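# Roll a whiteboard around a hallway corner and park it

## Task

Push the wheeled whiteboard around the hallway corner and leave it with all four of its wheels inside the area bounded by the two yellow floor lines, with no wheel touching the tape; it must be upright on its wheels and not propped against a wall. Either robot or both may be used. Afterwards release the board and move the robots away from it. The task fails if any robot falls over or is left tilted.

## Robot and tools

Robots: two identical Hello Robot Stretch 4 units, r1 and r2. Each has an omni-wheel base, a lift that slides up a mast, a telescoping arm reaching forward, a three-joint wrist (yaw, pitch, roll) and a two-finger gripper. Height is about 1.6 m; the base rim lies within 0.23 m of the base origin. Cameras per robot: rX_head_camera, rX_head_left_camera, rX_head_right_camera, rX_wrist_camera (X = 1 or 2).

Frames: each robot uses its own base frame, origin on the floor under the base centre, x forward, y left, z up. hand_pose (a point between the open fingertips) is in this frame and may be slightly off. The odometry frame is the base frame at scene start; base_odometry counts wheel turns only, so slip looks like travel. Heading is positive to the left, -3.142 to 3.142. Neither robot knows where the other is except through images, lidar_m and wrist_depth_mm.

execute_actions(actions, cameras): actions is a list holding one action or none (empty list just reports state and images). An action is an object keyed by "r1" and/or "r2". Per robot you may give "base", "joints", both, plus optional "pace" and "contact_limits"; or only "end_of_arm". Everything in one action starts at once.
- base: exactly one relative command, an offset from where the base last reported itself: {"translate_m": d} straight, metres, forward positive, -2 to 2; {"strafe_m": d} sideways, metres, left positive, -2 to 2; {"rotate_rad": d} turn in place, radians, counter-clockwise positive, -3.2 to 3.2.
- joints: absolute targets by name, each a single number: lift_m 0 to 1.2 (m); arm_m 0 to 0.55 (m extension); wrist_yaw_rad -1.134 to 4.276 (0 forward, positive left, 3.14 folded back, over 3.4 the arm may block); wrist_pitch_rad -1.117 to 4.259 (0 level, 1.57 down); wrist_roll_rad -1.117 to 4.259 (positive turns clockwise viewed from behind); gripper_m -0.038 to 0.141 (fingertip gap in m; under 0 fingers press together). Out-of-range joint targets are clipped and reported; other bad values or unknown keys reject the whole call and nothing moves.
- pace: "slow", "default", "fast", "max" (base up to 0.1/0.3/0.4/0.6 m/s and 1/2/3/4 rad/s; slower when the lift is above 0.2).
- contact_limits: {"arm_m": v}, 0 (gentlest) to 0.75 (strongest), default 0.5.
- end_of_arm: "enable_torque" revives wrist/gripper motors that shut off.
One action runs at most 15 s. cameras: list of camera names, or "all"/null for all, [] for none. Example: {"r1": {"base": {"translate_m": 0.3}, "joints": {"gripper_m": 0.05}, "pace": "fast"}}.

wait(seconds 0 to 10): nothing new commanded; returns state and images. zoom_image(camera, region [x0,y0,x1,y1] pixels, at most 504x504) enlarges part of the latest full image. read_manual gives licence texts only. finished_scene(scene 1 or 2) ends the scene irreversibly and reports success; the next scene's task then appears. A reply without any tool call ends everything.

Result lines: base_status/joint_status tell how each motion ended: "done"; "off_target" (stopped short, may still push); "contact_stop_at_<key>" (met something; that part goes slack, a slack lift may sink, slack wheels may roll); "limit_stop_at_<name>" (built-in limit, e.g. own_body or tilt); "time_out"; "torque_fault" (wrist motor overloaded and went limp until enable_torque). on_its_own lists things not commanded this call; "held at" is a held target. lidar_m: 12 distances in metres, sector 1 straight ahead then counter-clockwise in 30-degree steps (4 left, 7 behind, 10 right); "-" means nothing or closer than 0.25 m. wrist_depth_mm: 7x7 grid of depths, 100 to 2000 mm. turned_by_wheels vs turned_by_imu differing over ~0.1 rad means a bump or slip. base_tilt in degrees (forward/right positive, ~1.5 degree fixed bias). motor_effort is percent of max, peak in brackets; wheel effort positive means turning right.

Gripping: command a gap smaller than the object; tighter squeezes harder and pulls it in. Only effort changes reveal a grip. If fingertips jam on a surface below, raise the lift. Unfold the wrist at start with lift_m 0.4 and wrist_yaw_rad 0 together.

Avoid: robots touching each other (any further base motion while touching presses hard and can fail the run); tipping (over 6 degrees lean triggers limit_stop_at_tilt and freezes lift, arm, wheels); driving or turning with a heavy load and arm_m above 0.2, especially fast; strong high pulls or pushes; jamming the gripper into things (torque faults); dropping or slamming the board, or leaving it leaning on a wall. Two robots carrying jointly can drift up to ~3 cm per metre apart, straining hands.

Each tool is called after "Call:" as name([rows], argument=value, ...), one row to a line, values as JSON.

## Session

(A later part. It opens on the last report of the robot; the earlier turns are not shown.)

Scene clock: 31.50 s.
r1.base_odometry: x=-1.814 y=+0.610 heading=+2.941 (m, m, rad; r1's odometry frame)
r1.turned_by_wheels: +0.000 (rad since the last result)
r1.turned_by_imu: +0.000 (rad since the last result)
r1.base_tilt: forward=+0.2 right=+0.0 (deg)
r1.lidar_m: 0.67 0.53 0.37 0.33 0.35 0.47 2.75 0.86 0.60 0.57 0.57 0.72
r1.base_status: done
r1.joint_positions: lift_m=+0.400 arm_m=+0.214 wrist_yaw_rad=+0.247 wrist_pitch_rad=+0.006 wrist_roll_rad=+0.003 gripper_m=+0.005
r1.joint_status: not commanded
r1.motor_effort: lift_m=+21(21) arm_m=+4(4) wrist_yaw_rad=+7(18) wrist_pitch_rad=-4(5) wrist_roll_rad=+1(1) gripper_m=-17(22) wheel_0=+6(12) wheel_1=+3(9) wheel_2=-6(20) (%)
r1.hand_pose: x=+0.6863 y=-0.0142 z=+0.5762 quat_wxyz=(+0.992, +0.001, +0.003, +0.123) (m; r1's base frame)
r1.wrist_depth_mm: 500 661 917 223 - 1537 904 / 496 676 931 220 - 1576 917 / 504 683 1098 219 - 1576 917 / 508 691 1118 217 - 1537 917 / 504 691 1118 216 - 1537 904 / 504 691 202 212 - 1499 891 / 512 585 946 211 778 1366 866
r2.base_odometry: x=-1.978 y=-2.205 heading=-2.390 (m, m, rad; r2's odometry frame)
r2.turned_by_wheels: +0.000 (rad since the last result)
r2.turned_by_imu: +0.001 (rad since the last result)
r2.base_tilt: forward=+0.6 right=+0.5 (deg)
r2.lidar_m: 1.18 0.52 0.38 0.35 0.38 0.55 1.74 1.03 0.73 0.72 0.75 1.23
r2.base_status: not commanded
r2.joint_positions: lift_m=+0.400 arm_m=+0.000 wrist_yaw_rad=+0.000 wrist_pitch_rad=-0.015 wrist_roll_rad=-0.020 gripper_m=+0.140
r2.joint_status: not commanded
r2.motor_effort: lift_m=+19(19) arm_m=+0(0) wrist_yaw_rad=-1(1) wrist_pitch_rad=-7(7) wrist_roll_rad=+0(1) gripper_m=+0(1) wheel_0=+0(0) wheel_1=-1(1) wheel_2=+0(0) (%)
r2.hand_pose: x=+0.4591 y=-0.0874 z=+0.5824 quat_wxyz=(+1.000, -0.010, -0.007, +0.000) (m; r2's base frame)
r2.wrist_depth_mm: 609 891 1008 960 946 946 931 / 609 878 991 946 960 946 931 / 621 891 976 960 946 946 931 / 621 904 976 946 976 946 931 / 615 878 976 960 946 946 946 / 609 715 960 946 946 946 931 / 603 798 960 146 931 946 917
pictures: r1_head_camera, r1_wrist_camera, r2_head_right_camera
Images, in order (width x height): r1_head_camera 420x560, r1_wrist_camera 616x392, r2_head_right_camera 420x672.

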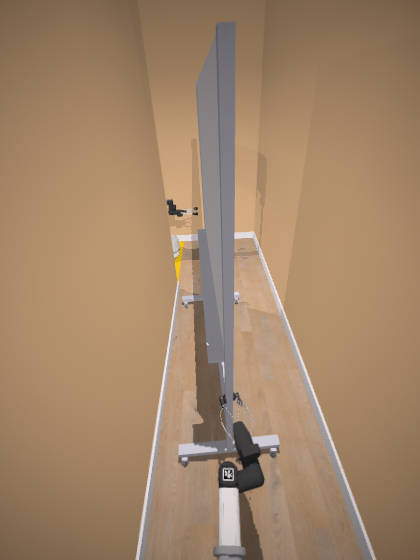

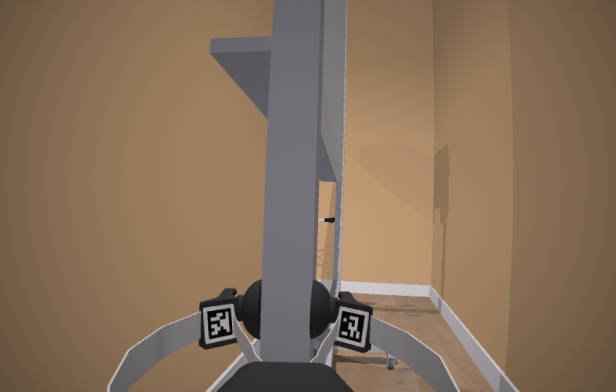

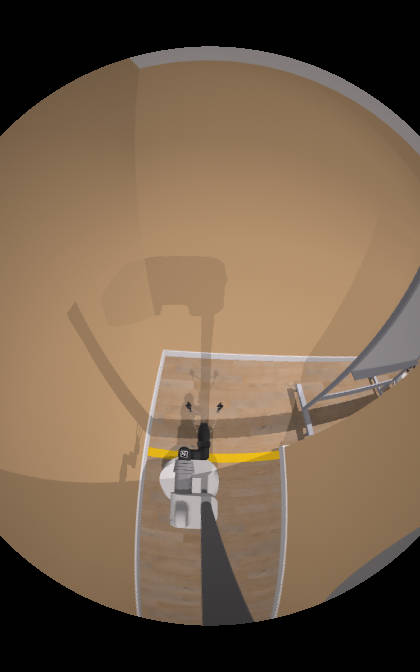

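Call:
execute_actions([
  {"r1": {"base": {"strafe_m": 0.055}, "joints": {"wrist_yaw_rad": 0.17}, "pace": "slow"}},
], cameras=["r1_head_camera"])

Call:
execute_actions([
  {"r1": {"base": {"translate_m": 0.3}}},
], cameras=["r1_head_camera", "r2_head_right_camera", "r2_head_camera"])

Scene clock: 33.67 s.
r1.base_odometry: x=-1.825 y=+0.556 heading=+2.940 (m, m, rad; r1's odometry frame)
r1.turned_by_wheels: -0.001 (rad since the last result)
r1.turned_by_imu: -0.001 (rad since the last result)
r1.base_tilt: forward=+0.1 right=+0.0 (deg)
r1.lidar_m: 0.66 0.44 0.30 0.27 0.30 0.41 1.02 0.93 0.65 0.59 0.64 0.72
r1.base_status: done
r1.joint_positions: lift_m=+0.400 arm_m=+0.214 wrist_yaw_rad=+0.163 wrist_pitch_rad=+0.007 wrist_roll_rad=+0.003 gripper_m=+0.005
r1.joint_status: all done
r1.on_its_own: wrist_yaw_rad is at rest, and its effort (+22) is outside its rest range (-13 to +13)
r1.motor_effort: lift_m=+21(22) arm_m=+4(4) wrist_yaw_rad=+22(35) wrist_pitch_rad=-4(5) wrist_roll_rad=+1(1) gripper_m=-18(20) wheel_0=-11(17) wheel_1=+1(9) wheel_2=+0(6) (%)
r1.hand_pose: x=+0.6840 y=-0.0396 z=+0.5761 quat_wxyz=(+0.997, +0.001, +0.003, +0.081) (m; r1's base frame)
r1.wrist_depth_mm: 492 676 976 220 - 1281 842 / 484 691 931 218 - 1336 854 / 496 691 1229 217 - 1336 866 / 500 707 1281 216 - 1308 842 / 500 715 1308 214 - 1281 831 / 496 715 206 213 - 1255 820 / 508 585 1078 211 778 1160 809
r2.base_odometry: x=-1.978 y=-2.205 heading=-2.390 (m, m, rad; r2's odometry frame)
r2.turned_by_wheels: +0.000 (rad since the last result)
r2.turned_by_imu: +0.001 (rad since the last result)
r2.base_tilt: forward=+0.6 right=+0.5 (deg)
r2.lidar_m: 1.18 0.52 0.38 0.35 0.38 0.57 1.72 1.04 0.75 0.71 0.75 1.23
r2.base_status: not commanded
r2.joint_positions: lift_m=+0.400 arm_m=+0.000 wrist_yaw_rad=+0.000 wrist_pitch_rad=-0.015 wrist_roll_rad=-0.020 gripper_m=+0.140
r2.joint_status: not commanded
r2.motor_effort: lift_m=+19(19) arm_m=-1(0) wrist_yaw_rad=-1(1) wrist_pitch_rad=-8(9) wrist_roll_rad=-1(1) gripper_m=-2(0) wheel_0=+0(0) wheel_1=-1(1) wheel_2=-1(0) (%)
r2.hand_pose: x=+0.4591 y=-0.0874 z=+0.5824 quat_wxyz=(+1.000, -0.010, -0.007, +0.000) (m; r2's base frame)
r2.wrist_depth_mm: 615 878 976 960 946 960 946 / 615 878 960 960 946 946 917 / 609 904 960 946 946 946 946 / 609 878 976 946 931 946 931 / 609 891 960 960 960 946 960 / 609 732 976 960 946 931 931 / 597 798 960 147 960 960 946
pictures: r1_head_camera
Images, in order (width x height): r1_head_camera 420x560.

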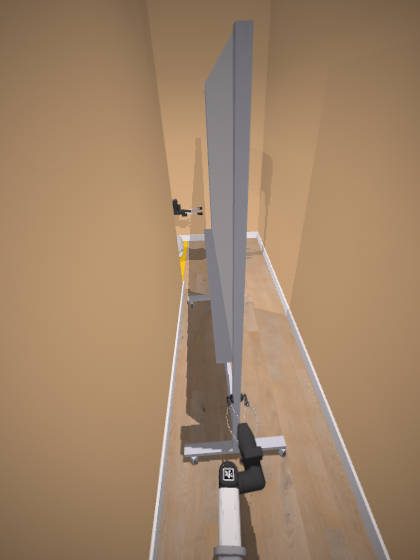

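Scene clock: 36.13 s.
r1.base_odometry: x=-2.119 y=+0.616 heading=+2.940 (m, m, rad; r1's odometry frame)
r1.turned_by_wheels: +0.000 (rad since the last result)
r1.turned_by_imu: +0.001 (rad since the last result)
r1.base_tilt: forward=+0.1 right=+0.0 (deg)
r1.lidar_m: 0.64 0.45 0.31 0.30 0.30 0.41 1.08 0.91 0.65 0.59 0.61 0.71
r1.base_status: done
r1.joint_positions: lift_m=+0.400 arm_m=+0.214 wrist_yaw_rad=+0.169 wrist_pitch_rad=+0.007 wrist_roll_rad=+0.003 gripper_m=+0.005
r1.joint_status: not commanded
r1.motor_effort: lift_m=+21(21) arm_m=+4(4) wrist_yaw_rad=+4(27) wrist_pitch_rad=-4(5) wrist_roll_rad=+1(0) gripper_m=-18(19) wheel_0=+7(13) wheel_1=+4(9) wheel_2=-7(21) (%)
r1.hand_pose: x=+0.6842 y=-0.0376 z=+0.5761 quat_wxyz=(+0.996, +0.001, +0.003, +0.085) (m; r1's base frame)
r1.wrist_depth_mm: 496 676 946 216 - 1308 842 / 492 691 931 214 - 1336 842 / 500 707 1229 213 - 1336 842 / 504 715 1281 212 - 1336 842 / 508 723 1281 210 - 1308 831 / 508 715 205 209 - 1281 809 / 521 591 1042 191 1397 1182 809
r2.base_odometry: x=-1.978 y=-2.205 heading=-2.390 (m, m, rad; r2's odometry frame)
r2.turned_by_wheels: +0.000 (rad since the last result)
r2.turned_by_imu: +0.001 (rad since the last result)
r2.base_tilt: forward=+0.6 right=+0.5 (deg)
r2.lidar_m: 1.17 0.54 0.39 0.36 0.39 0.56 1.73 1.04 0.73 0.71 0.78 1.23
r2.base_status: not commanded
r2.joint_positions: lift_m=+0.400 arm_m=+0.000 wrist_yaw_rad=+0.000 wrist_pitch_rad=-0.015 wrist_roll_rad=-0.020 gripper_m=+0.140
r2.joint_status: not commanded
r2.motor_effort: lift_m=+19(19) arm_m=-1(1) wrist_yaw_rad=+0(0) wrist_pitch_rad=-7(7) wrist_roll_rad=-1(0) gripper_m=+0(2) wheel_0=+0(0) wheel_1=+0(1) wheel_2=+0(0) (%)
r2.hand_pose: x=+0.4591 y=-0.0874 z=+0.5824 quat_wxyz=(+1.000, -0.010, -0.007, +0.000) (m; r2's base frame)
r2.wrist_depth_mm: 615 878 960 960 960 946 931 / 603 891 960 960 960 946 946 / 615 904 946 976 960 946 931 / 615 891 960 960 960 960 960 / 609 878 976 946 946 931 931 / 609 732 946 976 946 931 946 / 591 788 946 146 946 931 917
pictures: r1_head_camera, r2_head_camera, r2_head_right_camera
Images, in order (width x height): r1_head_camera 420x560, r2_head_camera 420x560, r2_head_right_camera 420x672.

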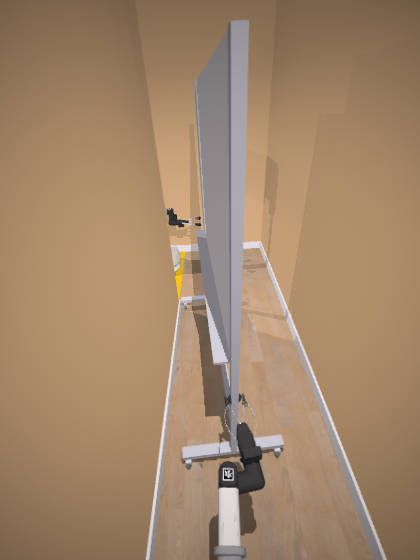

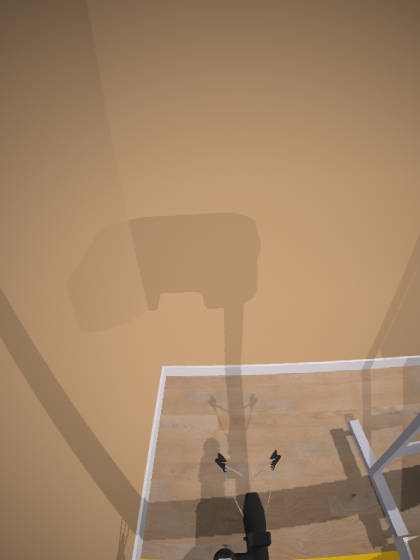

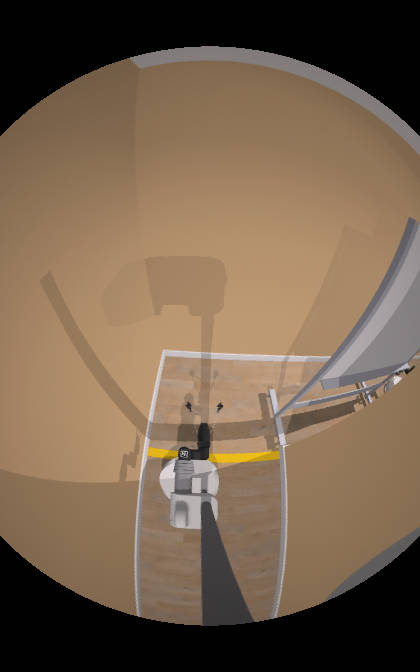

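Call:
zoom_image(camera="r2_head_right_camera", region=[230, 360, 350, 480])

Call:
zoom_image(camera="r1_head_camera", region=[150, 230, 250, 330])

Region (230, 360, 350, 480) of r2_head_right_camera's 420x672 image, scaled by 4.200, with more detail than that image has.

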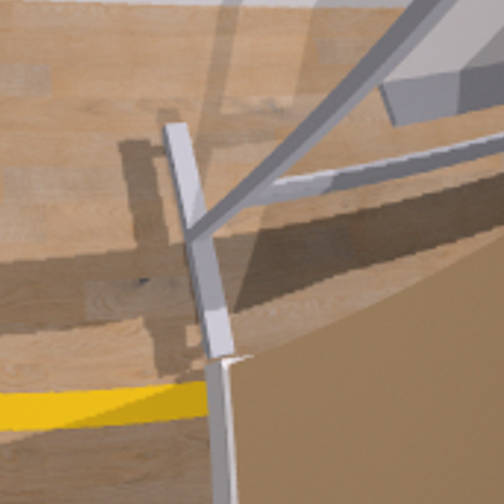

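Region (150, 230, 250, 330) of r1_head_camera's 420x560 image, scaled by 5.040, with more detail than that image has.

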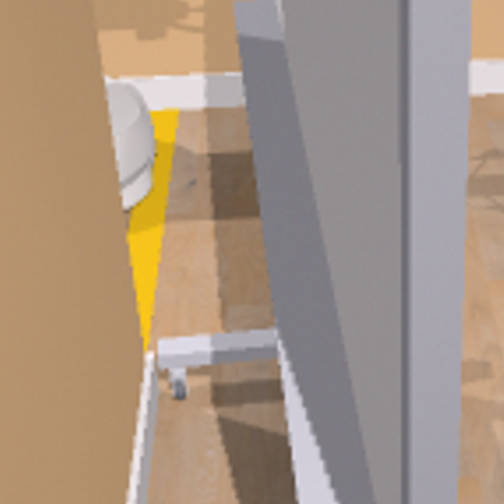

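Call:
execute_actions([
  {"r1": {"base": {"translate_m": 0.2}}, "r2": {"base": {"translate_m": -0.33}}},
], cameras=["r1_head_camera", "r2_head_camera"])

Call:
execute_actions([
  {"r1": {"base": {"strafe_m": -0.13}}},
], cameras=["r1_head_camera", "r2_head_right_camera", "r2_head_camera"])

Scene clock: 39.60 s.
r1.base_odometry: x=-2.314 y=+0.656 heading=+2.940 (m, m, rad; r1's odometry frame)
r1.turned_by_wheels: +0.000 (rad since the last result)
r1.turned_by_imu: +0.001 (rad since the last result)
r1.base_tilt: forward=+0.1 right=+0.0 (deg)
r1.lidar_m: 0.66 0.49 0.32 0.31 0.32 0.43 1.14 0.88 0.64 0.59 0.62 0.74
r1.base_status: done
r1.joint_positions: lift_m=+0.400 arm_m=+0.214 wrist_yaw_rad=+0.170 wrist_pitch_rad=+0.007 wrist_roll_rad=+0.003 gripper_m=+0.005
r1.joint_status: not commanded
r1.motor_effort: lift_m=+21(21) arm_m=+4(4) wrist_yaw_rad=+1(10) wrist_pitch_rad=-3(3) wrist_roll_rad=+1(1) gripper_m=-17(17) wheel_0=+5(13) wheel_1=+3(9) wheel_2=-8(17) (%)
r1.hand_pose: x=+0.6843 y=-0.0375 z=+0.5762 quat_wxyz=(+0.996, +0.001, +0.003, +0.085) (m; r1's base frame)
r1.wrist_depth_mm: 508 691 960 214 - 1281 831 / 508 699 421 213 - 1281 842 / 512 723 1160 213 - 1308 831 / 512 732 1281 211 - 1281 831 / 517 741 - 210 - 1281 831 / 521 741 206 208 - 1255 809 / 530 609 1078 191 768 1182 798
r2.base_odometry: x=-1.736 y=-1.979 heading=-2.390 (m, m, rad; r2's odometry frame)
r2.turned_by_wheels: +0.000 (rad since the last result)
r2.turned_by_imu: +0.001 (rad since the last result)
r2.base_tilt: forward=+0.5 right=+0.4 (deg)
r2.lidar_m: 1.35 0.53 0.40 0.36 0.38 0.56 1.78 1.01 0.75 0.70 0.77 0.91
r2.base_status: done
r2.joint_positions: lift_m=+0.400 arm_m=+0.000 wrist_yaw_rad=+0.000 wrist_pitch_rad=-0.015 wrist_roll_rad=-0.020 gripper_m=+0.140
r2.joint_status: not commanded
r2.motor_effort: lift_m=+19(19) arm_m=+0(1) wrist_yaw_rad=-1(1) wrist_pitch_rad=-8(8) wrist_roll_rad=-1(0) gripper_m=+0(0) wheel_0=+0(5) wheel_1=-1(4) wheel_2=-2(8) (%)
r2.hand_pose: x=+0.4591 y=-0.0874 z=+0.5824 quat_wxyz=(+1.000, -0.010, -0.007, +0.000) (m; r2's base frame)
r2.wrist_depth_mm: 621 904 1308 1255 1255 1281 580 / 634 904 1281 1308 1281 1281 580 / 634 891 1308 1281 1281 1336 1281 / 621 904 1308 1281 1308 1281 1281 / 621 904 1308 1308 1308 1255 1229 / 621 723 1336 1281 1255 1255 1255 / 615 809 1281 147 1308 1255 904
pictures: r1_head_camera, r2_head_camera
Images, in order (width x height): r1_head_camera 420x560, r2_head_camera 420x560.

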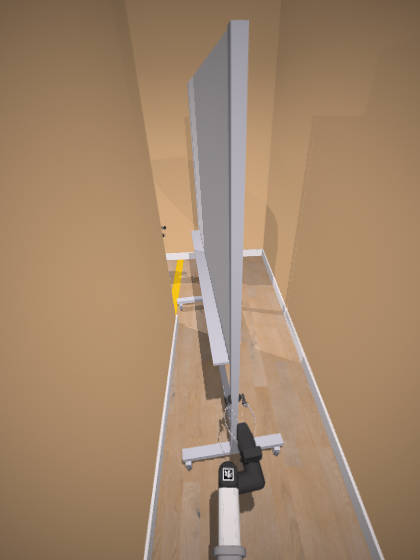

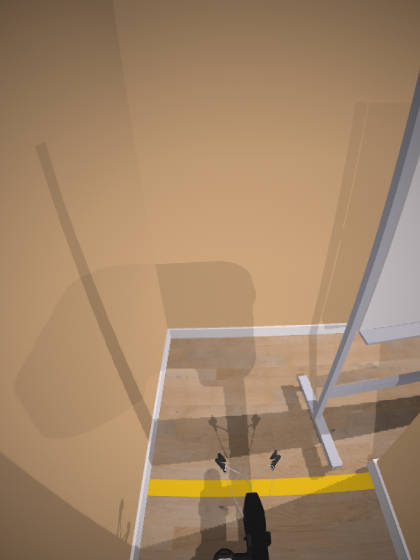

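Scene clock: 41.27 s.
r1.base_odometry: x=-2.289 y=+0.783 heading=+2.941 (m, m, rad; r1's odometry frame)
r1.turned_by_wheels: +0.001 (rad since the last result)
r1.turned_by_imu: +0.003 (rad since the last result)
r1.base_tilt: forward=+0.1 right=+0.0 (deg)
r1.lidar_m: 0.65 0.66 0.48 0.43 0.45 0.61 1.56 0.70 0.51 0.46 0.46 0.65
r1.base_status: done
r1.joint_positions: lift_m=+0.400 arm_m=+0.214 wrist_yaw_rad=+0.176 wrist_pitch_rad=+0.007 wrist_roll_rad=+0.003 gripper_m=+0.005
r1.joint_status: not commanded
r1.on_its_own: wrist_yaw_rad is at rest, and its effort (-16) is outside its rest range (-13 to +13)
r1.motor_effort: lift_m=+21(21) arm_m=+4(4) wrist_yaw_rad=-16(39) wrist_pitch_rad=-6(5) wrist_roll_rad=+1(1) gripper_m=-18(21) wheel_0=+9(20) wheel_1=+1(8) wheel_2=+3(6) (%)
r1.hand_pose: x=+0.6845 y=-0.0355 z=+0.5759 quat_wxyz=(+0.996, +0.001, +0.004, +0.088) (m; r1's base frame)
r1.wrist_depth_mm: 647 878 715 217 - 991 634 / 654 904 382 216 - 1025 634 / 661 917 1336 214 - 1008 640 / 668 931 - 213 - 991 640 / 668 931 - 213 - 991 634 / 661 931 206 209 1983 976 621 / 683 778 1281 190 778 931 609
r2.base_odometry: x=-1.736 y=-1.979 heading=-2.390 (m, m, rad; r2's odometry frame)
r2.turned_by_wheels: +0.000 (rad since the last result)
r2.turned_by_imu: +0.000 (rad since the last result)
r2.base_tilt: forward=+0.5 right=+0.4 (deg)
r2.lidar_m: 1.37 0.50 0.39 0.36 0.38 0.54 1.82 1.01 0.74 0.71 0.75 0.94
r2.base_status: not commanded
r2.joint_positions: lift_m=+0.400 arm_m=+0.000 wrist_yaw_rad=+0.000 wrist_pitch_rad=-0.015 wrist_roll_rad=-0.020 gripper_m=+0.140
r2.joint_status: not commanded
r2.motor_effort: lift_m=+19(19) arm_m=+0(0) wrist_yaw_rad=+0(0) wrist_pitch_rad=-7(8) wrist_roll_rad=+0(1) gripper_m=-1(0) wheel_0=+1(1) wheel_1=-1(1) wheel_2=-2(2) (%)
r2.hand_pose: x=+0.4591 y=-0.0874 z=+0.5824 quat_wxyz=(+1.000, -0.010, -0.007, +0.000) (m; r2's base frame)
r2.wrist_depth_mm: 627 904 1308 1281 1281 1229 603 / 621 891 1281 1308 1255 1281 931 / 621 917 1281 1336 1281 1281 1255 / 627 904 1336 1281 1281 1281 1255 / 621 878 1308 1281 1229 1308 1281 / 621 750 1336 1255 1281 1281 1255 / 609 820 1336 147 1255 1255 1205
pictures: r1_head_camera, r2_head_camera, r2_head_right_camera
Images, in order (width x height): r1_head_camera 420x560, r2_head_camera 420x560, r2_head_right_camera 420x672.

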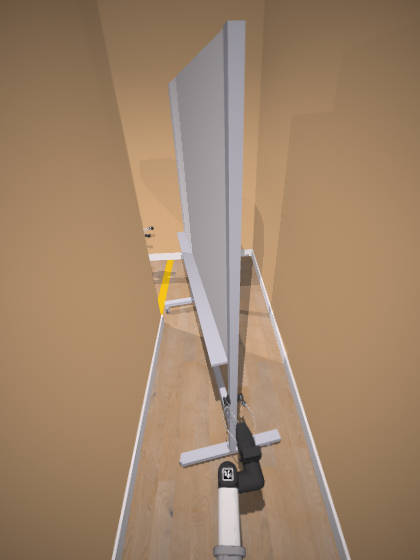

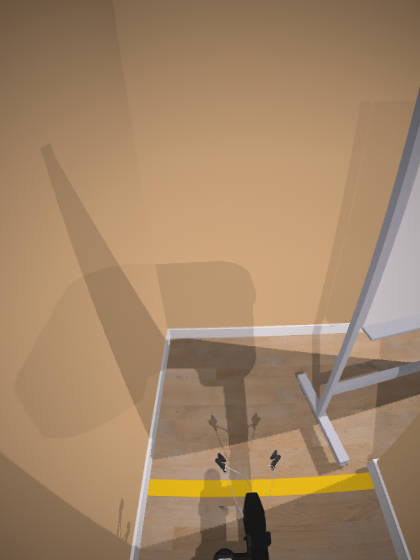

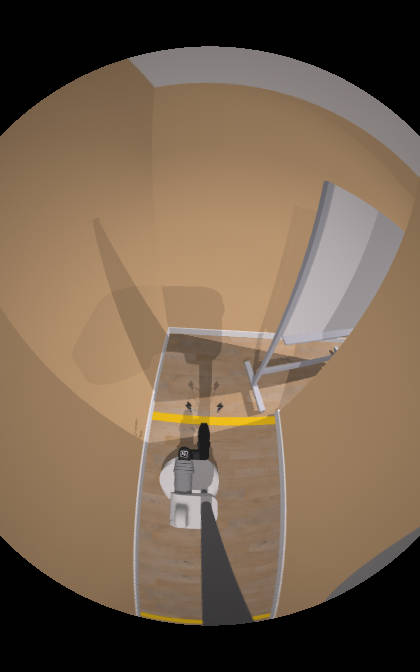

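Call:
execute_actions([
  {"r1": {"base": {"translate_m": 0.43}}},
], cameras=["r1_head_camera", "r2_wrist_camera", "r2_head_camera"])

Scene clock: 44.57 s.
r1.base_odometry: x=-2.710 y=+0.868 heading=+2.942 (m, m, rad; r1's odometry frame)
r1.turned_by_wheels: +0.000 (rad since the last result)
r1.turned_by_imu: +0.001 (rad since the last result)
r1.base_tilt: forward=+0.1 right=+0.0 (deg)
r1.lidar_m: 0.63 0.69 0.49 0.46 0.48 0.64 1.62 0.68 0.46 0.44 0.47 0.63
r1.base_status: done
r1.joint_positions: lift_m=+0.400 arm_m=+0.214 wrist_yaw_rad=+0.172 wrist_pitch_rad=+0.007 wrist_roll_rad=+0.003 gripper_m=+0.005
r1.joint_status: not commanded
r1.motor_effort: lift_m=+21(21) arm_m=+4(4) wrist_yaw_rad=-3(19) wrist_pitch_rad=-4(5) wrist_roll_rad=+1(1) gripper_m=-17(19) wheel_0=+7(15) wheel_1=+3(11) wheel_2=-5(21) (%)
r1.hand_pose: x=+0.6843 y=-0.0368 z=+0.5761 quat_wxyz=(+0.996, +0.001, +0.003, +0.086) (m; r1's base frame)
r1.wrist_depth_mm: 683 - 270 214 1983 931 615 / 676 - 379 212 1983 946 603 / 683 - - 211 1983 946 603 / 691 1618 - 211 1983 931 603 / 699 - - 209 1921 917 597 / 683 1661 204 206 1863 891 580 / 707 809 1336 191 1336 854 585
r2.base_odometry: x=-1.736 y=-1.979 heading=-2.390 (m, m, rad; r2's odometry frame)
r2.turned_by_wheels: +0.000 (rad since the last result)
r2.turned_by_imu: +0.001 (rad since the last result)
r2.base_tilt: forward=+0.5 right=+0.5 (deg)
r2.lidar_m: 0.76 0.52 0.40 0.36 0.40 0.58 1.79 1.00 0.74 0.71 0.73 0.76
r2.base_status: not commanded
r2.joint_positions: lift_m=+0.400 arm_m=+0.000 wrist_yaw_rad=+0.000 wrist_pitch_rad=-0.015 wrist_roll_rad=-0.020 gripper_m=+0.140
r2.joint_status: not commanded
r2.motor_effort: lift_m=+19(19) arm_m=-1(0) wrist_yaw_rad=-1(1) wrist_pitch_rad=-7(6) wrist_roll_rad=+0(1) gripper_m=-1(1) wheel_0=+1(1) wheel_1=-1(1) wheel_2=-2(2) (%)
r2.hand_pose: x=+0.4591 y=-0.0874 z=+0.5824 quat_wxyz=(+1.000, -0.010, -0.007, +0.000) (m; r2's base frame)
r2.wrist_depth_mm: 621 891 1281 1281 574 609 647 / 609 917 1308 1308 564 609 640 / 634 917 1336 1255 1255 1308 1255 / 627 917 1229 1308 1255 1281 1281 / 627 891 1281 1281 1308 1281 1229 / 609 732 1281 1308 1308 1255 1255 / 615 820 1281 146 1229 609 654
pictures: r1_head_camera, r2_head_camera, r2_wrist_camera
Images, in order (width x height): r1_head_camera 420x560, r2_head_camera 420x560, r2_wrist_camera 616x392.

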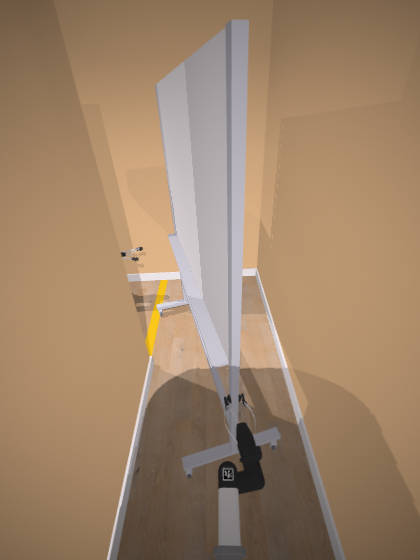

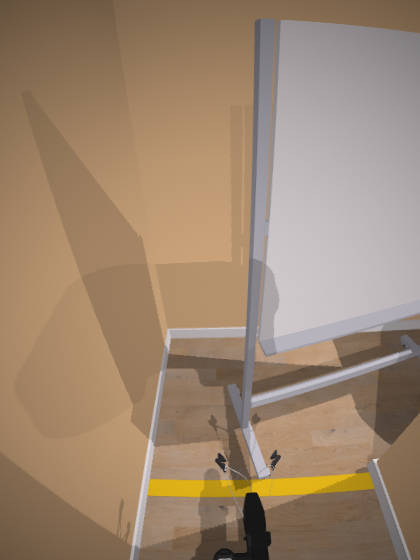

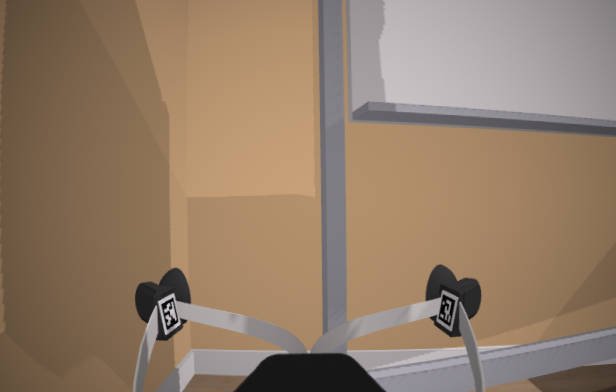

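Call:
execute_actions([
  {"r1": {"base": {"translate_m": 0.035}}, "r2": {"base": {"translate_m": 0.1}, "joints": {"arm_m": 0.2}}},
], cameras=["r2_wrist_camera", "r2_head_camera"])

Scene clock: 46.43 s.
r1.base_odometry: x=-2.744 y=+0.875 heading=+2.942 (m, m, rad; r1's odometry frame)
r1.turned_by_wheels: +0.000 (rad since the last result)
r1.turned_by_imu: +0.001 (rad since the last result)
r1.base_tilt: forward=+0.1 right=+0.1 (deg)
r1.lidar_m: 0.63 0.69 0.47 0.45 0.47 0.65 1.62 0.68 0.45 0.44 0.45 0.62
r1.base_status: done
r1.joint_positions: lift_m=+0.400 arm_m=+0.214 wrist_yaw_rad=+0.170 wrist_pitch_rad=+0.007 wrist_roll_rad=+0.003 gripper_m=+0.005
r1.joint_status: not commanded
r1.motor_effort: lift_m=+22(21) arm_m=+4(4) wrist_yaw_rad=-1(8) wrist_pitch_rad=-4(3) wrist_roll_rad=+1(0) gripper_m=-17(19) wheel_0=+7(12) wheel_1=+3(8) wheel_2=-6(17) (%)
r1.hand_pose: x=+0.6843 y=-0.0374 z=+0.5761 quat_wxyz=(+0.996, +0.001, +0.004, +0.085) (m; r1's base frame)
r1.wrist_depth_mm: 691 - 268 213 1983 917 609 / 683 - 379 211 1983 931 603 / 691 - 1983 210 1921 931 597 / 699 - - 208 1921 917 597 / 707 - 1983 208 1921 904 585 / 699 1537 202 205 1618 891 574 / 715 820 1366 202 759 854 580
r2.base_odometry: x=-1.809 y=-2.048 heading=-2.390 (m, m, rad; r2's odometry frame)
r2.turned_by_wheels: +0.000 (rad since the last result)
r2.turned_by_imu: +0.000 (rad since the last result)
r2.base_tilt: forward=+0.6 right=+0.4 (deg)
r2.lidar_m: 0.66 0.52 0.38 0.35 0.39 0.55 1.80 1.00 0.74 0.71 0.75 0.65
r2.base_status: done
r2.joint_positions: lift_m=+0.400 arm_m=+0.199 wrist_yaw_rad=+0.000 wrist_pitch_rad=-0.015 wrist_roll_rad=-0.020 gripper_m=+0.140
r2.joint_status: all done
r2.motor_effort: lift_m=+19(19) arm_m=+7(7) wrist_yaw_rad=-1(0) wrist_pitch_rad=-7(7) wrist_roll_rad=-1(1) gripper_m=+0(0) wheel_0=+0(5) wheel_1=+0(5) wheel_2=+1(8) (%)
r2.hand_pose: x=+0.6582 y=-0.0874 z=+0.5824 quat_wxyz=(+1.000, -0.010, -0.007, +0.000) (m; r2's base frame)
r2.wrist_depth_mm: 615 878 1008 247 258 255 252 / 615 878 991 249 1025 960 976 / 615 891 1025 250 976 976 946 / 621 891 1008 251 976 960 976 / 621 878 1008 255 976 960 946 / 603 715 976 243 991 976 976 / 597 798 976 146 976 976 960
pictures: r2_head_camera, r2_wrist_camera
Images, in order (width x height): r2_head_camera 420x560, r2_wrist_camera 616x392.

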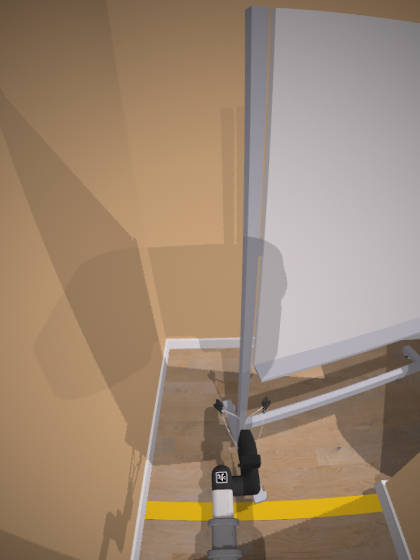

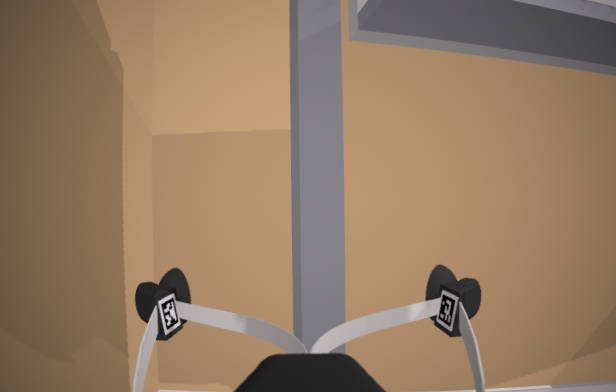

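Call:
execute_actions([
  {"r2": {"joints": {"arm_m": 0.265, "gripper_m": 0.005}}},
], cameras=["r2_wrist_camera", "r2_head_camera"])

Scene clock: 48.97 s.
r1.base_odometry: x=-2.744 y=+0.875 heading=+2.942 (m, m, rad; r1's odometry frame)
r1.turned_by_wheels: +0.000 (rad since the last result)
r1.turned_by_imu: +0.001 (rad since the last result)
r1.base_tilt: forward=+0.2 right=+0.0 (deg)
r1.lidar_m: 0.65 0.71 0.49 0.43 0.46 0.63 1.64 0.70 0.46 0.44 0.46 0.62
r1.base_status: not commanded
r1.joint_positions: lift_m=+0.400 arm_m=+0.214 wrist_yaw_rad=+0.172 wrist_pitch_rad=+0.007 wrist_roll_rad=+0.003 gripper_m=+0.005
r1.joint_status: not commanded
r1.motor_effort: lift_m=+21(21) arm_m=+4(4) wrist_yaw_rad=-6(5) wrist_pitch_rad=-5(5) wrist_roll_rad=+1(1) gripper_m=-17(18) wheel_0=+6(7) wheel_1=+3(3) wheel_2=-5(5) (%)
r1.hand_pose: x=+0.6844 y=-0.0367 z=+0.5761 quat_wxyz=(+0.996, +0.001, +0.004, +0.086) (m; r1's base frame)
r1.wrist_depth_mm: 683 - 268 214 1921 917 615 / 683 - 377 212 1983 931 597 / 683 - - 211 1921 931 603 / 699 - - 209 1921 917 597 / 699 - - 209 1983 917 591 / 699 1576 203 206 1661 891 574 / 707 820 1336 203 768 866 580
r2.base_odometry: x=-1.809 y=-2.048 heading=-2.391 (m, m, rad; r2's odometry frame)
r2.turned_by_wheels: -0.001 (rad since the last result)
r2.turned_by_imu: +0.000 (rad since the last result)
r2.base_tilt: forward=+0.6 right=+0.5 (deg)
r2.lidar_m: 0.64 0.54 0.39 0.37 0.39 0.56 1.74 1.03 0.75 0.71 0.76 0.64
r2.base_status: not commanded
r2.joint_positions: lift_m=+0.400 arm_m=+0.264 wrist_yaw_rad=-0.005 wrist_pitch_rad=-0.015 wrist_roll_rad=-0.020 gripper_m=+0.005
r2.joint_status: all done
r2.on_its_own: wrist_yaw_rad is at rest, and its effort (+16) is outside its rest range (-13 to +13)
r2.motor_effort: lift_m=+19(19) arm_m=+6(8) wrist_yaw_rad=+16(15) wrist_pitch_rad=-5(8) wrist_roll_rad=-1(1) gripper_m=-15(10) wheel_0=-4(4) wheel_1=-2(2) wheel_2=-1(1) (%)
r2.hand_pose: x=+0.7229 y=-0.0890 z=+0.5824 quat_wxyz=(+1.000, -0.010, -0.007, -0.003) (m; r2's base frame)
r2.wrist_depth_mm: 615 891 946 173 917 917 891 / 621 904 931 174 917 917 904 / 627 917 931 174 931 917 917 / 621 904 917 173 917 917 904 / 615 917 931 173 917 904 904 / 615 878 917 173 192 917 904 / 615 820 931 161 917 917 931
pictures: r2_head_camera, r2_wrist_camera
Images, in order (width x height): r2_head_camera 420x560, r2_wrist_camera 616x392.

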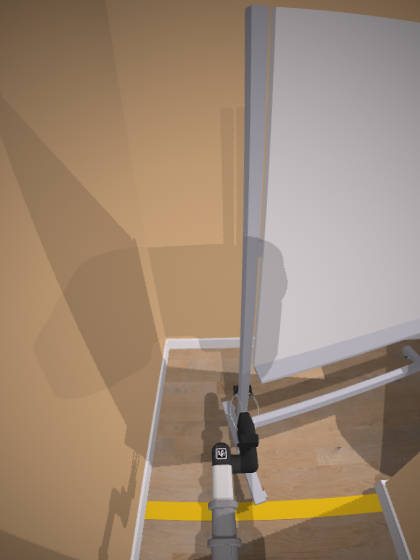

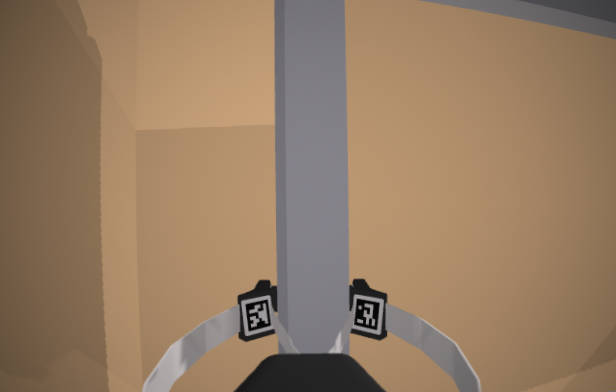

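Call:
execute_actions([
  {"r1": {"base": {"translate_m": 0.16}, "joints": {"gripper_m": 0.07}, "pace": "slow"}, "r2": {"base": {"translate_m": -0.33}}},
], cameras=["r1_head_camera", "r1_wrist_camera", "r2_wrist_camera", "r2_head_camera"])

Scene clock: 52.70 s.
r1.base_odometry: x=-2.900 y=+0.906 heading=+2.943 (m, m, rad; r1's odometry frame)
r1.turned_by_wheels: +0.000 (rad since the last result)
r1.turned_by_imu: +0.002 (rad since the last result)
r1.base_tilt: forward=+0.1 right=+0.0 (deg)
r1.lidar_m: 0.61 0.71 0.49 0.46 0.49 0.65 1.66 0.67 0.47 0.43 0.45 0.61
r1.base_status: done
r1.joint_positions: lift_m=+0.400 arm_m=+0.214 wrist_yaw_rad=+0.171 wrist_pitch_rad=+0.007 wrist_roll_rad=+0.003 gripper_m=+0.070
r1.joint_status: all done
r1.motor_effort: lift_m=+21(21) arm_m=+4(4) wrist_yaw_rad=+0(4) wrist_pitch_rad=-4(4) wrist_roll_rad=+1(1) gripper_m=-3(19) wheel_0=+8(9) wheel_1=+5(8) wheel_2=-7(12) (%)
r1.hand_pose: x=+0.6843 y=-0.0372 z=+0.5761 quat_wxyz=(+0.996, +0.001, +0.004, +0.085) (m; r1's base frame)
r1.wrist_depth_mm: 1336 267 218 1808 1756 904 597 / 683 424 289 1808 1756 904 585 / 1921 1921 204 1808 1808 917 591 / 1464 1863 196 1808 1756 904 585 / 1921 1921 190 1808 1708 891 580 / 1464 1863 180 1756 1336 878 569 / 1308 1255 183 163 1397 842 569
r2.base_odometry: x=-1.568 y=-1.823 heading=-2.391 (m, m, rad; r2's odometry frame)
r2.turned_by_wheels: +0.000 (rad since the last result)
r2.turned_by_imu: +0.001 (rad since the last result)
r2.base_tilt: forward=+0.6 right=+0.4 (deg)
r2.lidar_m: 0.64 0.55 0.38 0.37 0.39 0.56 1.84 1.00 0.75 0.71 0.74 0.68
r2.base_status: done
r2.joint_positions: lift_m=+0.400 arm_m=+0.264 wrist_yaw_rad=+0.001 wrist_pitch_rad=-0.015 wrist_roll_rad=-0.020 gripper_m=+0.005
r2.joint_status: not commanded
r2.motor_effort: lift_m=+19(19) arm_m=+4(5) wrist_yaw_rad=-3(15) wrist_pitch_rad=-8(8) wrist_roll_rad=-1(0) gripper_m=-11(16) wheel_0=+0(9) wheel_1=-1(11) wheel_2=+1(10) (%)
r2.hand_pose: x=+0.7237 y=-0.0872 z=+0.5824 quat_wxyz=(+1.000, -0.010, -0.007, +0.000) (m; r2's base frame)
r2.wrist_depth_mm: 615 891 1255 174 1229 257 252 / 621 904 1229 174 1229 1205 1229 / 621 917 1281 175 1255 1229 1205 / 621 904 1281 176 1229 1255 1205 / 621 891 1281 177 1281 1229 1229 / 615 891 1205 177 205 1229 1229 / 615 809 1229 152 1229 1205 1205
pictures: r1_head_camera, r1_wrist_camera, r2_head_camera, r2_wrist_camera
Images, in order (width x height): r1_head_camera 420x560, r1_wrist_camera 616x392, r2_head_camera 420x560, r2_wrist_camera 616x392.

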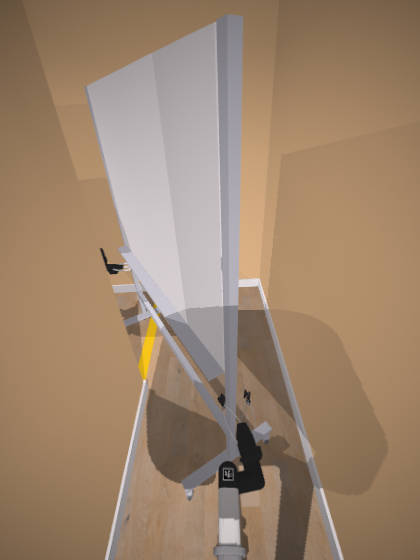

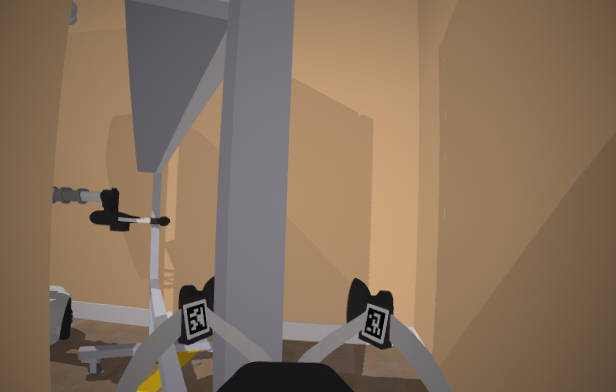

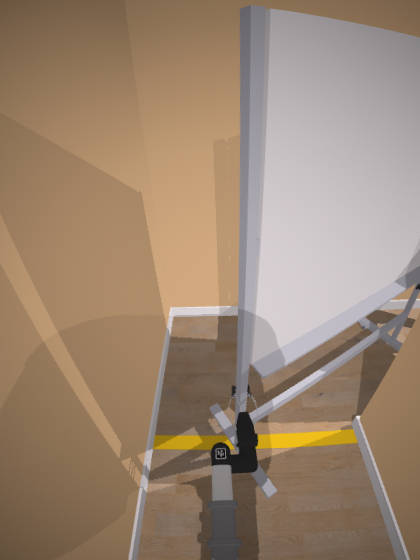

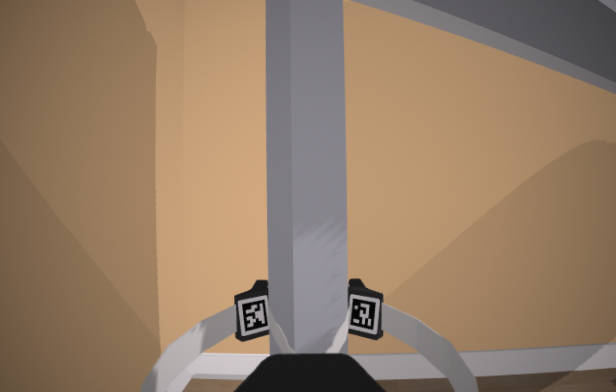

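Call:
execute_actions([
  {"r1": {"base": {"translate_m": 0.22}}, "r2": {"base": {"translate_m": -0.28}}},
], cameras=["r1_head_camera", "r1_wrist_camera", "r2_head_camera"])

Scene clock: 55.47 s.
r1.base_odometry: x=-3.116 y=+0.950 heading=+2.943 (m, m, rad; r1's odometry frame)
r1.turned_by_wheels: +0.001 (rad since the last result)
r1.turned_by_imu: +0.002 (rad since the last result)
r1.base_tilt: forward=+0.1 right=+0.0 (deg)
r1.lidar_m: 0.61 0.73 0.50 0.47 0.50 0.66 1.74 0.66 0.46 0.42 0.43 0.60
r1.base_status: done
r1.joint_positions: lift_m=+0.400 arm_m=+0.214 wrist_yaw_rad=+0.172 wrist_pitch_rad=+0.007 wrist_roll_rad=+0.003 gripper_m=+0.070
r1.joint_status: not commanded
r1.motor_effort: lift_m=+21(21) arm_m=+4(4) wrist_yaw_rad=-6(10) wrist_pitch_rad=-4(6) wrist_roll_rad=+1(0) gripper_m=-4(3) wheel_0=+6(15) wheel_1=+3(7) wheel_2=-3(15) (%)
r1.hand_pose: x=+0.6844 y=-0.0367 z=+0.5760 quat_wxyz=(+0.996, +0.001, +0.004, +0.086) (m; r1's base frame)
r1.wrist_depth_mm: 1366 239 218 1576 1576 891 591 / 1160 345 193 1618 1537 904 574 / 820 1661 189 1576 1537 904 574 / 1708 1661 186 1537 1576 904 580 / 1661 1618 182 1537 1537 878 569 / 1618 1661 180 1537 1336 866 559 / 1118 1281 180 163 1366 831 564
r2.base_odometry: x=-1.363 y=-1.632 heading=-2.392 (m, m, rad; r2's odometry frame)
r2.turned_by_wheels: -0.001 (rad since the last result)
r2.turned_by_imu: +0.001 (rad since the last result)
r2.base_tilt: forward=+0.6 right=+0.5 (deg)
r2.lidar_m: 0.66 0.54 0.40 0.38 0.42 0.59 1.76 0.99 0.74 0.70 0.75 0.70
r2.base_status: done
r2.joint_positions: lift_m=+0.400 arm_m=+0.264 wrist_yaw_rad=-0.001 wrist_pitch_rad=-0.015 wrist_roll_rad=-0.020 gripper_m=+0.005
r2.joint_status: not commanded
r2.motor_effort: lift_m=+19(19) arm_m=+4(4) wrist_yaw_rad=+4(9) wrist_pitch_rad=-6(8) wrist_roll_rad=+0(0) gripper_m=-15(15) wheel_0=-5(7) wheel_1=-1(2) wheel_2=-1(13) (%)
r2.hand_pose: x=+0.7236 y=-0.0878 z=+0.5824 quat_wxyz=(+1.000, -0.010, -0.007, -0.001) (m; r2's base frame)
r2.wrist_depth_mm: 634 891 1537 183 268 256 715 / 627 904 1537 184 1464 379 415 / 647 931 1537 184 1537 1576 1098 / 640 931 1499 184 1499 1537 1499 / 634 917 1537 183 1537 1537 1537 / 634 917 1255 179 194 1499 1537 / 621 831 1255 154 1366 1255 654
pictures: r1_head_camera, r1_wrist_camera, r2_head_camera
Images, in order (width x height): r1_head_camera 420x560, r1_wrist_camera 616x392, r2_head_camera 420x560.

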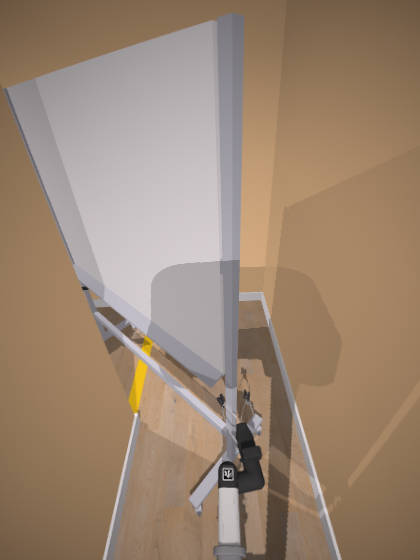

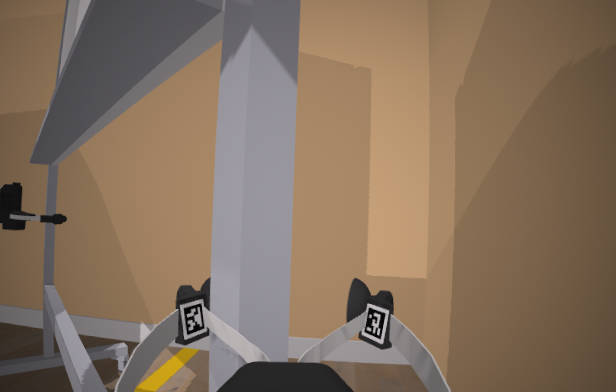

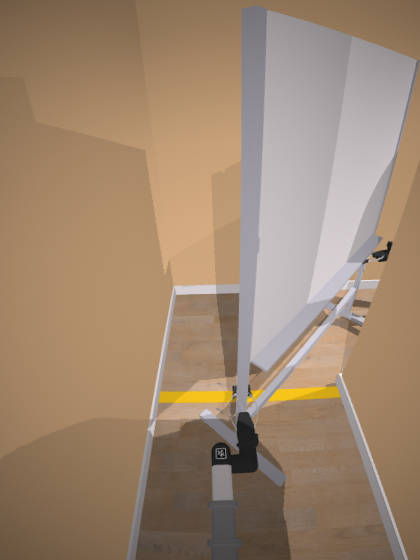

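Call:
execute_actions([
  {"r1": {"base": {"translate_m": 0.32}}, "r2": {"base": {"translate_m": -0.225}}},
], cameras=["r1_head_camera", "r1_wrist_camera", "r2_head_camera"])

Scene clock: 58.17 s.
r1.base_odometry: x=-3.429 y=+1.012 heading=+2.944 (m, m, rad; r1's odometry frame)
r1.turned_by_wheels: +0.001 (rad since the last result)
r1.turned_by_imu: +0.006 (rad since the last result)
r1.base_tilt: forward=+0.1 right=+0.0 (deg)
r1.lidar_m: 0.62 0.68 0.52 0.48 0.52 0.69 1.74 0.62 0.45 0.41 0.43 0.57
r1.base_status: done
r1.joint_positions: lift_m=+0.400 arm_m=+0.214 wrist_yaw_rad=+0.174 wrist_pitch_rad=+0.007 wrist_roll_rad=+0.003 gripper_m=+0.070
r1.joint_status: not commanded
r1.motor_effort: lift_m=+21(21) arm_m=+4(4) wrist_yaw_rad=-12(49) wrist_pitch_rad=-3(5) wrist_roll_rad=+1(2) gripper_m=-5(9) wheel_0=+9(21) wheel_1=+4(10) wheel_2=-2(13) (%)
r1.hand_pose: x=+0.6844 y=-0.0361 z=+0.5762 quat_wxyz=(+0.996, +0.001, +0.003, +0.087) (m; r1's base frame)
r1.wrist_depth_mm: 244 237 198 1255 1255 891 591 / 340 1336 196 1255 1229 904 574 / 1366 1308 193 1229 1229 904 574 / 1366 1308 191 1205 1229 891 574 / 1336 1308 190 1229 1182 878 569 / 1366 1308 187 1205 1182 866 559 / 1308 1255 187 164 1160 831 559
r2.base_odometry: x=-1.199 y=-1.478 heading=-2.392 (m, m, rad; r2's odometry frame)
r2.turned_by_wheels: +0.000 (rad since the last result)
r2.turned_by_imu: +0.000 (rad since the last result)
r2.base_tilt: forward=+0.6 right=+0.5 (deg)
r2.lidar_m: 0.64 0.56 0.41 0.38 0.38 0.59 1.75 0.99 0.74 0.69 0.74 0.81
r2.base_status: done
r2.joint_positions: lift_m=+0.400 arm_m=+0.265 wrist_yaw_rad=+0.000 wrist_pitch_rad=-0.015 wrist_roll_rad=-0.020 gripper_m=+0.005
r2.joint_status: not commanded
r2.motor_effort: lift_m=+19(19) arm_m=+1(3) wrist_yaw_rad=-1(8) wrist_pitch_rad=-6(8) wrist_roll_rad=+0(1) gripper_m=-11(17) wheel_0=-2(13) wheel_1=-1(3) wheel_2=+1(13) (%)
r2.hand_pose: x=+0.7242 y=-0.0874 z=+0.5825 quat_wxyz=(+1.000, -0.010, -0.007, +0.000) (m; r2's base frame)
r2.wrist_depth_mm: 634 917 1808 176 259 1756 1708 / 640 931 1708 176 427 1708 1708 / 640 917 1756 176 1756 1756 1708 / 640 917 1756 176 1756 1708 1756 / 640 917 1756 176 1756 1708 1661 / 640 904 1255 176 1708 1756 1661 / 634 842 1397 149 1336 1255 1255
pictures: r1_head_camera, r1_wrist_camera, r2_head_camera
Images, in order (width x height): r1_head_camera 420x560, r1_wrist_camera 616x392, r2_head_camera 420x560.

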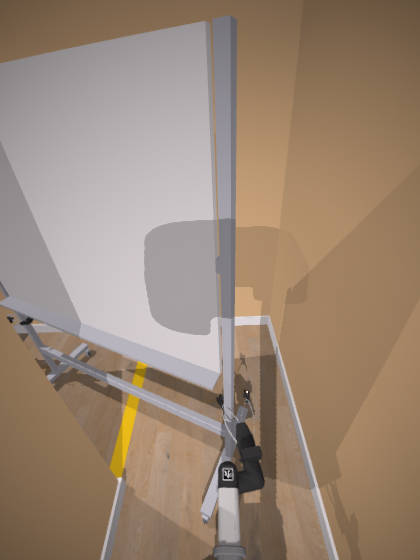

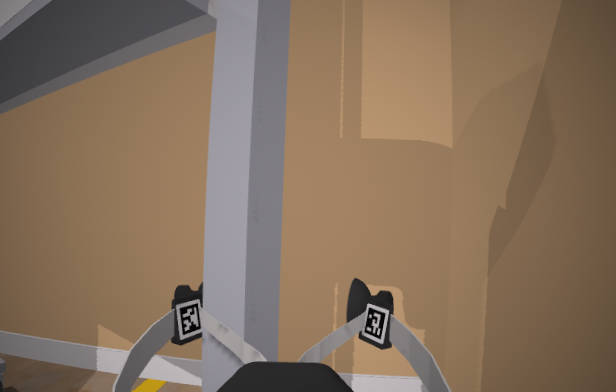

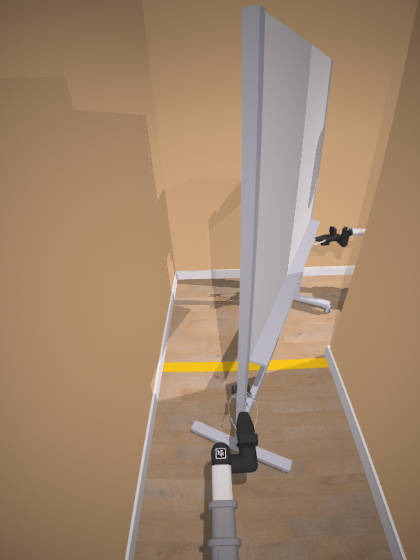

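Call:
execute_actions([
  {"r1": {"base": {"translate_m": 0.45}}, "r2": {"base": {"translate_m": -0.095}, "pace": "slow"}},
], cameras=["r1_head_camera", "r1_wrist_camera", "r2_head_camera"])

Scene clock: 61.30 s.
r1.base_odometry: x=-3.870 y=+1.100 heading=+2.945 (m, m, rad; r1's odometry frame)
r1.turned_by_wheels: +0.001 (rad since the last result)
r1.turned_by_imu: +0.004 (rad since the last result)
r1.base_tilt: forward=+0.1 right=+0.0 (deg)
r1.lidar_m: 0.41 0.61 0.86 0.50 0.52 0.70 1.77 0.59 0.43 0.39 0.42 0.57
r1.base_status: done
r1.joint_positions: lift_m=+0.400 arm_m=+0.214 wrist_yaw_rad=+0.172 wrist_pitch_rad=+0.007 wrist_roll_rad=+0.003 gripper_m=+0.070
r1.joint_status: not commanded
r1.motor_effort: lift_m=+21(21) arm_m=+4(4) wrist_yaw_rad=-6(21) wrist_pitch_rad=-5(4) wrist_roll_rad=+1(1) gripper_m=-5(6) wheel_0=+9(14) wheel_1=+4(12) wheel_2=-5(13) (%)
r1.hand_pose: x=+0.6844 y=-0.0366 z=+0.5761 quat_wxyz=(+0.996, +0.001, +0.004, +0.086) (m; r1's base frame)
r1.wrist_depth_mm: 854 831 218 788 768 750 564 / 854 831 189 778 759 750 549 / 854 820 187 778 759 741 549 / 842 809 186 768 750 741 549 / 831 809 184 759 750 723 544 / 842 809 182 759 741 723 530 / 820 798 181 163 732 715 539
r2.base_odometry: x=-1.129 y=-1.414 heading=-2.392 (m, m, rad; r2's odometry frame)
r2.turned_by_wheels: +0.000 (rad since the last result)
r2.turned_by_imu: +0.001 (rad since the last result)
r2.base_tilt: forward=+0.6 right=+0.5 (deg)
r2.lidar_m: 0.66 0.56 0.40 0.39 0.41 0.60 1.75 1.00 0.73 0.69 0.73 1.05
r2.base_status: done
r2.joint_positions: lift_m=+0.400 arm_m=+0.265 wrist_yaw_rad=+0.001 wrist_pitch_rad=-0.015 wrist_roll_rad=-0.020 gripper_m=+0.005
r2.joint_status: not commanded
r2.motor_effort: lift_m=+19(19) arm_m=+1(1) wrist_yaw_rad=-3(14) wrist_pitch_rad=-7(7) wrist_roll_rad=-1(0) gripper_m=-11(14) wheel_0=+0(5) wheel_1=-1(6) wheel_2=+0(7) (%)
r2.hand_pose: x=+0.7243 y=-0.0872 z=+0.5824 quat_wxyz=(+1.000, -0.010, -0.007, +0.000) (m; r2's base frame)
r2.wrist_depth_mm: 640 931 1921 167 270 1808 1808 / 640 946 1756 167 1756 1756 1756 / 647 931 1863 167 1756 1756 1863 / 647 931 1808 167 1863 1808 1336 / 640 931 1808 167 1863 1863 1808 / 640 917 1308 168 1661 1430 1229 / 634 854 1336 151 1366 1255 1229
pictures: r1_head_camera, r1_wrist_camera, r2_head_camera
Images, in order (width x height): r1_head_camera 420x560, r1_wrist_camera 616x392, r2_head_camera 420x560.

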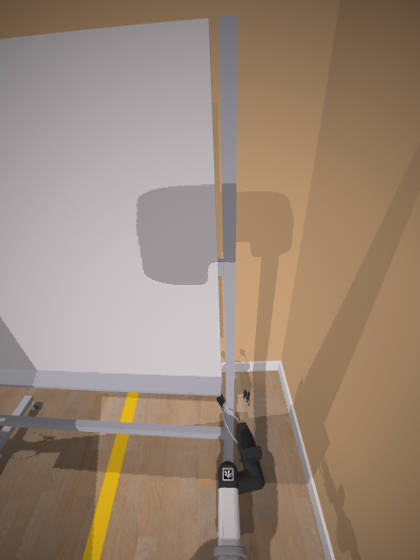

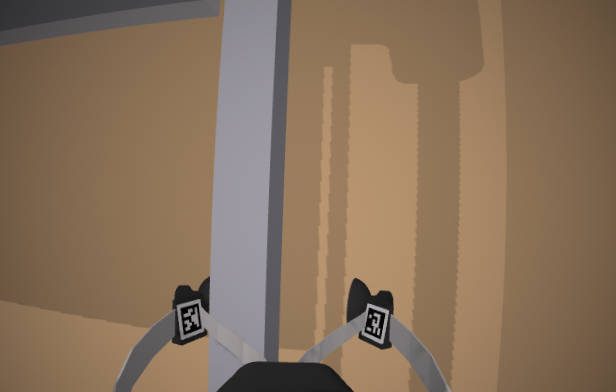

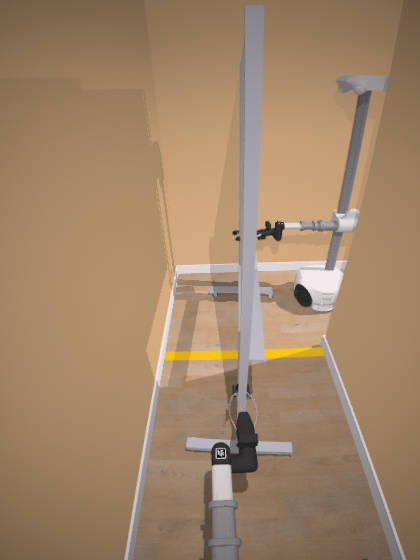

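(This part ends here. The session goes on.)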